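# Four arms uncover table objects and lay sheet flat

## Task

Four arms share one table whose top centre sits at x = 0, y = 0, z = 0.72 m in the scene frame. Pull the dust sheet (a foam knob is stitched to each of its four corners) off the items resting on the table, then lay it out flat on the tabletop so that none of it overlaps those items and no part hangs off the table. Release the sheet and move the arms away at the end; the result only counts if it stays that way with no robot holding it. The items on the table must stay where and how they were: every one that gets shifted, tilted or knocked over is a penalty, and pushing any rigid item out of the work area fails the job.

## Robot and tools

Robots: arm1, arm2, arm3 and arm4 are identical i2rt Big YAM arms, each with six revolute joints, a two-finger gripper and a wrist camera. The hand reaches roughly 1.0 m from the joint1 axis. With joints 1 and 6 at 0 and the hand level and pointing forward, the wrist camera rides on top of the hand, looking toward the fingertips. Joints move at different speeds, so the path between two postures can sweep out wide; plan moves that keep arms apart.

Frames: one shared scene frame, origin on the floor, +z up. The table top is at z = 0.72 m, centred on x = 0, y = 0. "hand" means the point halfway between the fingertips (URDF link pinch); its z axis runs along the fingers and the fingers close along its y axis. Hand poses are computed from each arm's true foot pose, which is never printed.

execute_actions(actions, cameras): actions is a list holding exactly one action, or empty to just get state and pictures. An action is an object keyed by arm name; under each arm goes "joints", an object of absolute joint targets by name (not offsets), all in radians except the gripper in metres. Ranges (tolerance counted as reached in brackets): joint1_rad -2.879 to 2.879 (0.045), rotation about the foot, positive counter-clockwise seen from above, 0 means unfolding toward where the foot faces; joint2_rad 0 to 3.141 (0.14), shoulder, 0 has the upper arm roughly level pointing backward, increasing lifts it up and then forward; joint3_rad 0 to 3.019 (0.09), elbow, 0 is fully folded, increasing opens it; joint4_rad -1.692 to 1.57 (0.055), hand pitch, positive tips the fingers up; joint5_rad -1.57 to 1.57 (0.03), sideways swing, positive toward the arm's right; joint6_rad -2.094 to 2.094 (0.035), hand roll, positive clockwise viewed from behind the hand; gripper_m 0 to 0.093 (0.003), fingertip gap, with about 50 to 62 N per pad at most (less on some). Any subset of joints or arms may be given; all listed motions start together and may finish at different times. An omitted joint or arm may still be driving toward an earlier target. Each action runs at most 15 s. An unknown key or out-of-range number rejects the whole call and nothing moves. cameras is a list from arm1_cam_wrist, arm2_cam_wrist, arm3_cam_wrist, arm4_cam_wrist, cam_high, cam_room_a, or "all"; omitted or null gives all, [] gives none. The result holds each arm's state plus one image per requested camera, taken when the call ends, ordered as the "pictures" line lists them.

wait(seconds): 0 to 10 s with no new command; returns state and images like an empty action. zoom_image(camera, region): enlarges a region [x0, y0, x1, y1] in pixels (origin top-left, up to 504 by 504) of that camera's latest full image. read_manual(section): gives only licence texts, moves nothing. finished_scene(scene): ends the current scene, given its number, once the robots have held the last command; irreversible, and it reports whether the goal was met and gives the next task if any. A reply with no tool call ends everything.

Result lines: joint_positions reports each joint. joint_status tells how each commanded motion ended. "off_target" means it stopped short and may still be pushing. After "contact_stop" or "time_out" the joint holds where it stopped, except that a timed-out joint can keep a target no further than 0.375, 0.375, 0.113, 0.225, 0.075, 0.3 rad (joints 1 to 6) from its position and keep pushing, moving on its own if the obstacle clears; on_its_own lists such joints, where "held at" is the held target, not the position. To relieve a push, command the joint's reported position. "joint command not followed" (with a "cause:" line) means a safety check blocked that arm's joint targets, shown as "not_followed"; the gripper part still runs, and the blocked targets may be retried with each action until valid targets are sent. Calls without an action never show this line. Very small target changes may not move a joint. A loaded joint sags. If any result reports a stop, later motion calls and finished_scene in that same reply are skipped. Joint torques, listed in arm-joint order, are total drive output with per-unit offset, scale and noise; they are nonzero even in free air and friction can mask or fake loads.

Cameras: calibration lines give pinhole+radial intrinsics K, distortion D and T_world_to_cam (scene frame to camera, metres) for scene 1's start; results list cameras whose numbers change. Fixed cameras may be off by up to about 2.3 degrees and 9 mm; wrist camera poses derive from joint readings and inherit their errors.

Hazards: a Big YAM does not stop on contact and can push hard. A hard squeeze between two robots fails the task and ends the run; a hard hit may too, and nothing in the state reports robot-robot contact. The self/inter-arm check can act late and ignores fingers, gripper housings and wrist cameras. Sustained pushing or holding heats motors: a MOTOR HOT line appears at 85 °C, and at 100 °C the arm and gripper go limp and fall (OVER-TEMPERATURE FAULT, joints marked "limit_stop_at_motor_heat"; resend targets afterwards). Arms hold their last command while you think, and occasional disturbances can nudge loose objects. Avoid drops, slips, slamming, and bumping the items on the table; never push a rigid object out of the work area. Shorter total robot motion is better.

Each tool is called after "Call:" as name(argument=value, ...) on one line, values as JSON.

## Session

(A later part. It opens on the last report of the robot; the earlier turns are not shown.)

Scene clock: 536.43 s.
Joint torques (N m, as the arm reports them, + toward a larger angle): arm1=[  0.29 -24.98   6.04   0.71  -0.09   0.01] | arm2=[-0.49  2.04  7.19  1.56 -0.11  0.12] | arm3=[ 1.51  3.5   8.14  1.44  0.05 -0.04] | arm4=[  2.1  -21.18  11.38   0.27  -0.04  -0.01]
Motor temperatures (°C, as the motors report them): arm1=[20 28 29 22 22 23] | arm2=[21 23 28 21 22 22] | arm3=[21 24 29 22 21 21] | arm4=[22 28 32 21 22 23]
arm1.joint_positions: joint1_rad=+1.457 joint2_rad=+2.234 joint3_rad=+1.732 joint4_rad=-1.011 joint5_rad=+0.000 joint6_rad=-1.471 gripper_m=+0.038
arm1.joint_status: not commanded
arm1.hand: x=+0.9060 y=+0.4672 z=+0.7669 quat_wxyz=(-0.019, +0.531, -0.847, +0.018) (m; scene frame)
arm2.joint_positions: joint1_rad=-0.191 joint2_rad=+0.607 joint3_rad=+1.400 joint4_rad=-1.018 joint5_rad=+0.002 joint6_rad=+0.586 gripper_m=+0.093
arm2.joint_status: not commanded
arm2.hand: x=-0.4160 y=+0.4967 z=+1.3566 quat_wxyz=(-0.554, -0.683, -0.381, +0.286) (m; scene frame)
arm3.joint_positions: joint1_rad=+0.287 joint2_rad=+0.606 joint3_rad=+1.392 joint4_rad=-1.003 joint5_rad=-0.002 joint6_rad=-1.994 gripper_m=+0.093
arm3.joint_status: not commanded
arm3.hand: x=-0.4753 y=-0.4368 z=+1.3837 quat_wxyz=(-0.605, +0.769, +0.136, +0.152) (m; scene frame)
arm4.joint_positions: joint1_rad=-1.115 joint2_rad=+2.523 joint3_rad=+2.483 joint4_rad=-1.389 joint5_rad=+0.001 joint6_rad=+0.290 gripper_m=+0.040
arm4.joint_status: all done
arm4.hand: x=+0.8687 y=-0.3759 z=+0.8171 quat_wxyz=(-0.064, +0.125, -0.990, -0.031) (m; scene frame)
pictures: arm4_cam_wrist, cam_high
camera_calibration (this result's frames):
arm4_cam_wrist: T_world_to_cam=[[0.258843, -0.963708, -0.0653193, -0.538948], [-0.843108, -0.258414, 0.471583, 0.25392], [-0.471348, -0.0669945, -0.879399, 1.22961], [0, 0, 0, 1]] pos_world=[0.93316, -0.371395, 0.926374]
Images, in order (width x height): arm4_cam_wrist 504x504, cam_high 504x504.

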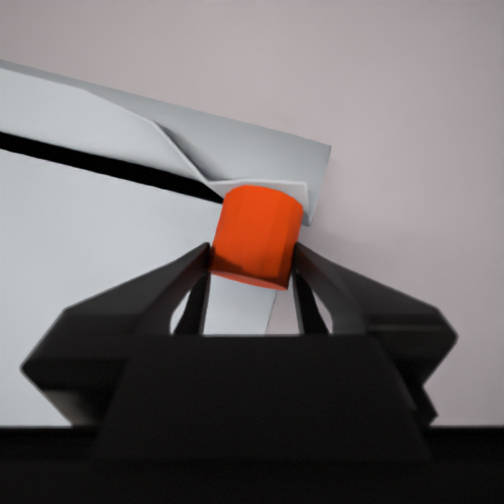

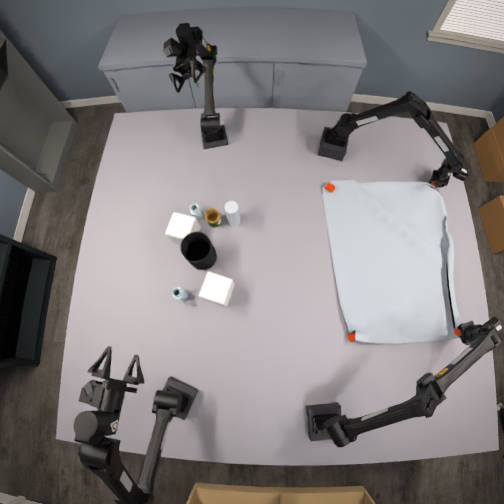

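Call:
execute_actions(actions=[{"arm1":{"joints":{"gripper_m":0.093}}}], cameras=[])

Call:
execute_actions(actions=[{"arm1":{"joints":{"joint2_rad":1.9,"joint4_rad":-1.3}},"arm4":{"joints":{"joint6_rad":0.6}}}], cameras=[])

Call:
execute_actions(actions=[{"arm4":{"joints":{"joint1_rad":-1.27,"joint2_rad":2.62,"joint3_rad":2.62,"joint4_rad":-1.4}}}], cameras=["arm4_cam_wrist","cam_high"])

Call:
zoom_image(camera="cam_high", region=[290, 160, 500, 370])

Scene clock: 545.77 s.
Joint torques (N m, as the arm reports them, + toward a larger angle): arm1=[  0.21 -24.82   6.13   0.75  -0.09   0.02] | arm2=[-0.46  1.98  7.17  1.56 -0.11  0.12] | arm3=[ 0.16  2.1   8.09  1.63  0.05 -0.07] | arm4=[  1.89 -21.25  11.52   0.31  -0.02   0.  ]
Motor temperatures (°C, as the motors report them): arm1=[20 28 29 22 23 23] | arm2=[21 23 28 21 22 22] | arm3=[21 24 29 22 21 21] | arm4=[22 28 33 21 22 23]
arm1.joint_positions: joint1_rad=+1.457 joint2_rad=+2.234 joint3_rad=+1.732 joint4_rad=-1.011 joint5_rad=+0.000 joint6_rad=-1.470 gripper_m=+0.093
arm1.joint_status: all done
arm1.hand: x=+0.9060 y=+0.4672 z=+0.7669 quat_wxyz=(-0.019, +0.531, -0.847, +0.018) (m; scene frame)
arm2.joint_positions: joint1_rad=-0.191 joint2_rad=+0.607 joint3_rad=+1.400 joint4_rad=-1.018 joint5_rad=+0.002 joint6_rad=+0.586 gripper_m=+0.093
arm2.joint_status: not commanded
arm2.hand: x=-0.4160 y=+0.4967 z=+1.3566 quat_wxyz=(-0.554, -0.683, -0.381, +0.286) (m; scene frame)
arm3.joint_positions: joint1_rad=+0.287 joint2_rad=+0.606 joint3_rad=+1.392 joint4_rad=-1.003 joint5_rad=-0.002 joint6_rad=-1.994 gripper_m=+0.093
arm3.joint_status: not commanded
arm3.hand: x=-0.4753 y=-0.4368 z=+1.3837 quat_wxyz=(-0.605, +0.769, +0.136, +0.152) (m; scene frame)
arm4.joint_positions: joint1_rad=-1.115 joint2_rad=+2.523 joint3_rad=+2.483 joint4_rad=-1.389 joint5_rad=+0.001 joint6_rad=+0.290 gripper_m=+0.040
arm4.joint_status: not commanded
arm4.hand: x=+0.8687 y=-0.3759 z=+0.8171 quat_wxyz=(-0.064, +0.125, -0.990, -0.031) (m; scene frame)
pictures: none
No camera images: the call's "cameras" was empty. Leave "cameras" out to get every camera's image.

Scene clock: 547.27 s.
Joint torques (N m, as the arm reports them, + toward a larger angle): arm1=[  0.34 -22.71   7.71  -0.12  -0.07   0.02] | arm2=[-0.45  1.98  7.17  1.57 -0.11  0.12] | arm3=[ 0.59  3.18  8.    1.67  0.09 -0.1 ] | arm4=[  2.02 -21.33  11.5    0.31  -0.02   0.07]
Motor temperatures (°C, as the motors report them): arm1=[20 28 29 22 23 23] | arm2=[21 23 28 21 22 22] | arm3=[21 24 29 22 21 21] | arm4=[22 28 33 21 22 23]
arm1.joint_positions: joint1_rad=+1.457 joint2_rad=+1.899 joint3_rad=+1.723 joint4_rad=-1.290 joint5_rad=+0.000 joint6_rad=-1.470 gripper_m=+0.093
arm1.joint_status: all done
arm1.hand: x=+0.8621 y=+0.4815 z=+0.9650 quat_wxyz=(-0.033, +0.531, -0.846, +0.036) (m; scene frame)
arm2.joint_positions: joint1_rad=-0.191 joint2_rad=+0.607 joint3_rad=+1.400 joint4_rad=-1.018 joint5_rad=+0.002 joint6_rad=+0.586 gripper_m=+0.093
arm2.joint_status: not commanded
arm2.hand: x=-0.4160 y=+0.4967 z=+1.3566 quat_wxyz=(-0.554, -0.683, -0.381, +0.286) (m; scene frame)
arm3.joint_positions: joint1_rad=+0.287 joint2_rad=+0.606 joint3_rad=+1.392 joint4_rad=-1.003 joint5_rad=-0.002 joint6_rad=-1.994 gripper_m=+0.093
arm3.joint_status: not commanded
arm3.hand: x=-0.4753 y=-0.4368 z=+1.3837 quat_wxyz=(-0.605, +0.769, +0.136, +0.152) (m; scene frame)
arm4.joint_positions: joint1_rad=-1.115 joint2_rad=+2.523 joint3_rad=+2.483 joint4_rad=-1.389 joint5_rad=+0.001 joint6_rad=+0.586 gripper_m=+0.040
arm4.joint_status: all done
arm4.hand: x=+0.8687 y=-0.3759 z=+0.8171 quat_wxyz=(-0.059, -0.022, -0.997, -0.040) (m; scene frame)
pictures: none
No camera images: the call's "cameras" was empty. Leave "cameras" out to get every camera's image.

Scene clock: 548.60 s.
Joint torques (N m, as the arm reports them, + toward a larger angle): arm1=[  0.49 -22.69   7.83  -0.11  -0.05   0.  ] | arm2=[-0.45  2.03  7.17  1.56 -0.11  0.12] | arm3=[ 0.33  3.6   7.99  1.47  0.05 -0.06] | arm4=[  2.67 -22.13  12.26   0.34   0.1    0.03]
Motor temperatures (°C, as the motors report them): arm1=[20 28 29 22 23 23] | arm2=[21 23 28 21 22 22] | arm3=[21 24 29 22 21 21] | arm4=[22 28 33 21 22 23]
arm1.joint_positions: joint1_rad=+1.457 joint2_rad=+1.899 joint3_rad=+1.723 joint4_rad=-1.290 joint5_rad=+0.000 joint6_rad=-1.470 gripper_m=+0.093
arm1.joint_status: not commanded
arm1.hand: x=+0.8621 y=+0.4815 z=+0.9650 quat_wxyz=(-0.033, +0.531, -0.846, +0.036) (m; scene frame)
arm2.joint_positions: joint1_rad=-0.191 joint2_rad=+0.607 joint3_rad=+1.400 joint4_rad=-1.018 joint5_rad=+0.002 joint6_rad=+0.586 gripper_m=+0.093
arm2.joint_status: not commanded
arm2.hand: x=-0.4160 y=+0.4967 z=+1.3566 quat_wxyz=(-0.554, -0.683, -0.381, +0.286) (m; scene frame)
arm3.joint_positions: joint1_rad=+0.287 joint2_rad=+0.606 joint3_rad=+1.392 joint4_rad=-1.003 joint5_rad=-0.002 joint6_rad=-1.994 gripper_m=+0.093
arm3.joint_status: not commanded
arm3.hand: x=-0.4753 y=-0.4368 z=+1.3837 quat_wxyz=(-0.605, +0.769, +0.136, +0.152) (m; scene frame)
arm4.joint_positions: joint1_rad=-1.284 joint2_rad=+2.611 joint3_rad=+2.563 joint4_rad=-1.394 joint5_rad=-0.002 joint6_rad=+0.588 gripper_m=+0.040
arm4.joint_status: all done
arm4.hand: x=+0.9365 y=-0.4906 z=+0.7823 quat_wxyz=(-0.056, -0.107, -0.992, -0.034) (m; scene frame)
pictures: arm4_cam_wrist, cam_high
camera_calibration (this result's frames):
arm4_cam_wrist: T_world_to_cam=[[-0.200764, -0.974654, -0.0987121, -0.218153], [-0.858328, 0.126438, 0.497279, 0.480754], [-0.472194, 0.184563, -0.861957, 1.33386], [0, 0, 0, 1]] pos_world=[0.99869, -0.519592, 0.88913]
Images, in order (width x height): arm4_cam_wrist 504x504, cam_high 504x504.

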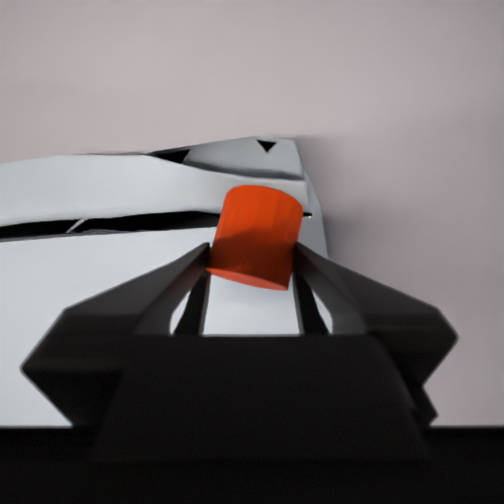

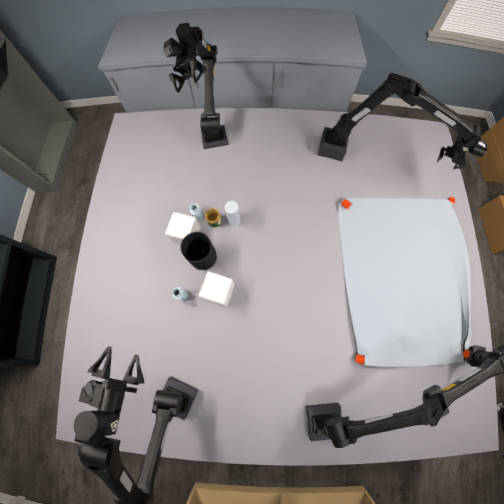

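Region (290, 160, 500, 370) of cam_high's 504x504 image, scaled by 2.400, with more detail than that image has.

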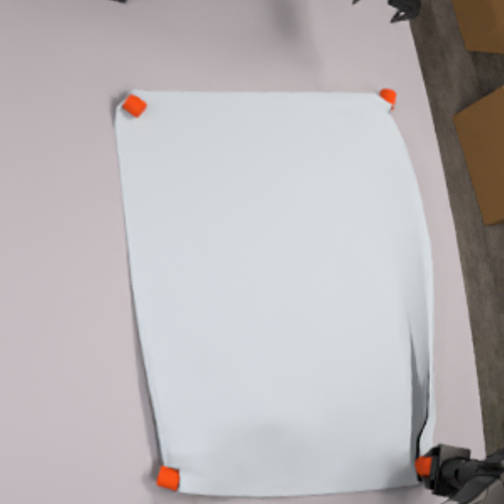

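Call:
execute_actions(actions=[{"arm4":{"joints":{"gripper_m":0.093}}}], cameras=[])

Call:
execute_actions(actions=[{"arm4":{"joints":{"joint2_rad":2.3,"joint4_rad":-1.5}}}], cameras=["arm4_cam_wrist","cam_high"])

Call:
zoom_image(camera="cam_high", region=[300, 180, 504, 384])

Scene clock: 553.37 s.
Joint torques (N m, as the arm reports them, + toward a larger angle): arm1=[  0.17 -22.81   7.67  -0.06  -0.06   0.04] | arm2=[-0.42  2.    7.16  1.57 -0.11  0.12] | arm3=[ 0.6   3.14  7.95  1.69  0.04 -0.08] | arm4=[  2.62 -22.48  12.2    0.37   0.11   0.02]
Motor temperatures (°C, as the motors report them): arm1=[20 28 30 22 23 23] | arm2=[21 23 28 21 22 22] | arm3=[21 24 29 22 21 21] | arm4=[22 28 34 21 22 23]
arm1.joint_positions: joint1_rad=+1.457 joint2_rad=+1.899 joint3_rad=+1.723 joint4_rad=-1.290 joint5_rad=+0.000 joint6_rad=-1.470 gripper_m=+0.093
arm1.joint_status: not commanded
arm1.hand: x=+0.8621 y=+0.4815 z=+0.9650 quat_wxyz=(-0.033, +0.531, -0.846, +0.036) (m; scene frame)
arm2.joint_positions: joint1_rad=-0.191 joint2_rad=+0.607 joint3_rad=+1.400 joint4_rad=-1.018 joint5_rad=+0.002 joint6_rad=+0.586 gripper_m=+0.093
arm2.joint_status: not commanded
arm2.hand: x=-0.4160 y=+0.4967 z=+1.3566 quat_wxyz=(-0.554, -0.683, -0.381, +0.286) (m; scene frame)
arm3.joint_positions: joint1_rad=+0.287 joint2_rad=+0.606 joint3_rad=+1.392 joint4_rad=-1.003 joint5_rad=-0.002 joint6_rad=-1.994 gripper_m=+0.093
arm3.joint_status: not commanded
arm3.hand: x=-0.4753 y=-0.4368 z=+1.3837 quat_wxyz=(-0.605, +0.769, +0.136, +0.152) (m; scene frame)
arm4.joint_positions: joint1_rad=-1.284 joint2_rad=+2.611 joint3_rad=+2.563 joint4_rad=-1.394 joint5_rad=-0.002 joint6_rad=+0.588 gripper_m=+0.093
arm4.joint_status: all done
arm4.hand: x=+0.9365 y=-0.4907 z=+0.7823 quat_wxyz=(-0.056, -0.107, -0.992, -0.034) (m; scene frame)
pictures: none
No camera images: the call's "cameras" was empty. Leave "cameras" out to get every camera's image.

Scene clock: 554.90 s.
Joint torques (N m, as the arm reports them, + toward a larger angle): arm1=[  0.27 -22.62   7.66  -0.14  -0.09   0.06] | arm2=[-0.38  2.01  7.15  1.55 -0.11  0.12] | arm3=[-0.24  3.35  7.93  1.43  0.1  -0.05] | arm4=[  2.49 -20.5    9.     0.66   0.11  -0.01]
Motor temperatures (°C, as the motors report them): arm1=[20 28 30 22 23 23] | arm2=[21 23 28 21 22 22] | arm3=[21 24 29 22 21 21] | arm4=[22 29 34 21 22 23]
arm1.joint_positions: joint1_rad=+1.457 joint2_rad=+1.899 joint3_rad=+1.723 joint4_rad=-1.290 joint5_rad=+0.000 joint6_rad=-1.470 gripper_m=+0.093
arm1.joint_status: not commanded
arm1.hand: x=+0.8621 y=+0.4815 z=+0.9650 quat_wxyz=(-0.033, +0.531, -0.846, +0.036) (m; scene frame)
arm2.joint_positions: joint1_rad=-0.191 joint2_rad=+0.607 joint3_rad=+1.400 joint4_rad=-1.018 joint5_rad=+0.002 joint6_rad=+0.586 gripper_m=+0.093
arm2.joint_status: not commanded
arm2.hand: x=-0.4160 y=+0.4967 z=+1.3566 quat_wxyz=(-0.554, -0.683, -0.381, +0.286) (m; scene frame)
arm3.joint_positions: joint1_rad=+0.287 joint2_rad=+0.606 joint3_rad=+1.392 joint4_rad=-1.003 joint5_rad=-0.002 joint6_rad=-1.994 gripper_m=+0.093
arm3.joint_status: not commanded
arm3.hand: x=-0.4753 y=-0.4368 z=+1.3837 quat_wxyz=(-0.605, +0.769, +0.136, +0.152) (m; scene frame)
arm4.joint_positions: joint1_rad=-1.284 joint2_rad=+2.296 joint3_rad=+2.606 joint4_rad=-1.493 joint5_rad=-0.002 joint6_rad=+0.588 gripper_m=+0.093
arm4.joint_status: all done
arm4.hand: x=+0.9224 y=-0.4979 z=+1.0388 quat_wxyz=(-0.170, -0.105, -0.975, -0.093) (m; scene frame)
pictures: arm4_cam_wrist, cam_high
camera_calibration (this result's frames):
arm4_cam_wrist: T_world_to_cam=[[-0.161985, -0.958587, -0.234247, -0.0897226], [-0.953392, 0.0907906, 0.287751, 0.629639], [-0.254567, 0.26994, -0.928616, 1.46061], [0, 0, 0, 1]] pos_world=[0.957583, -0.53745, 1.15415]
Images, in order (width x height): arm4_cam_wrist 504x504, cam_high 504x504.

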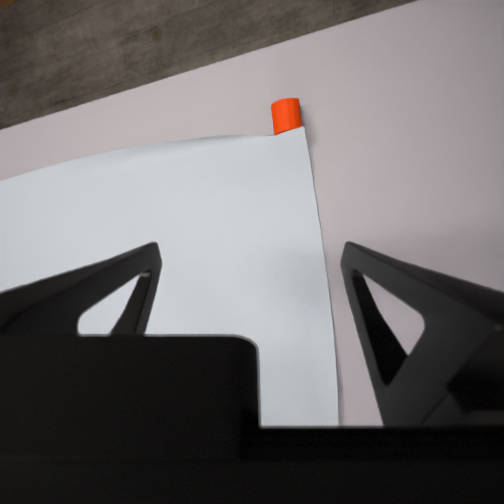

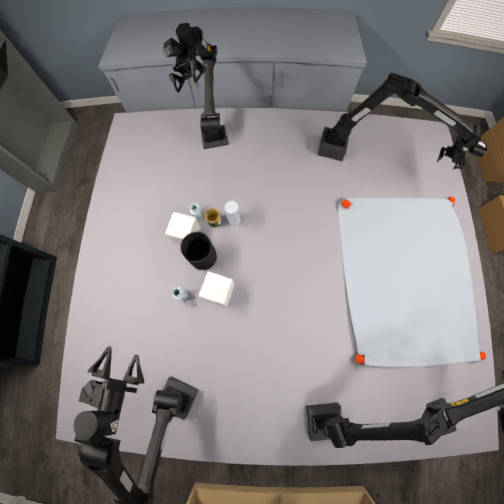

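Region (300, 180, 504, 384) of cam_high's 504x504 image, scaled by 2.471, with more detail than that image has.

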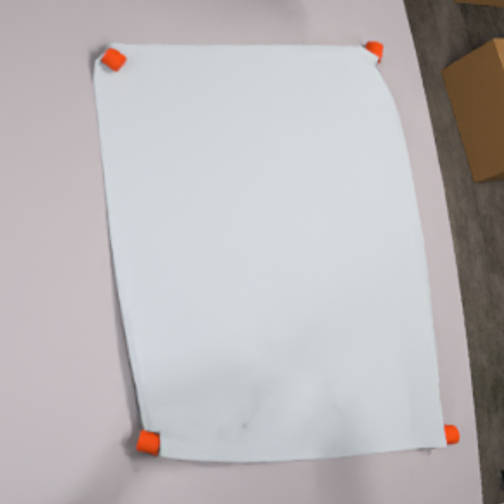

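Flat and fully on the table; arms are clear.

Call:
finished_scene(scene=2)

The scene is finished: the task was done.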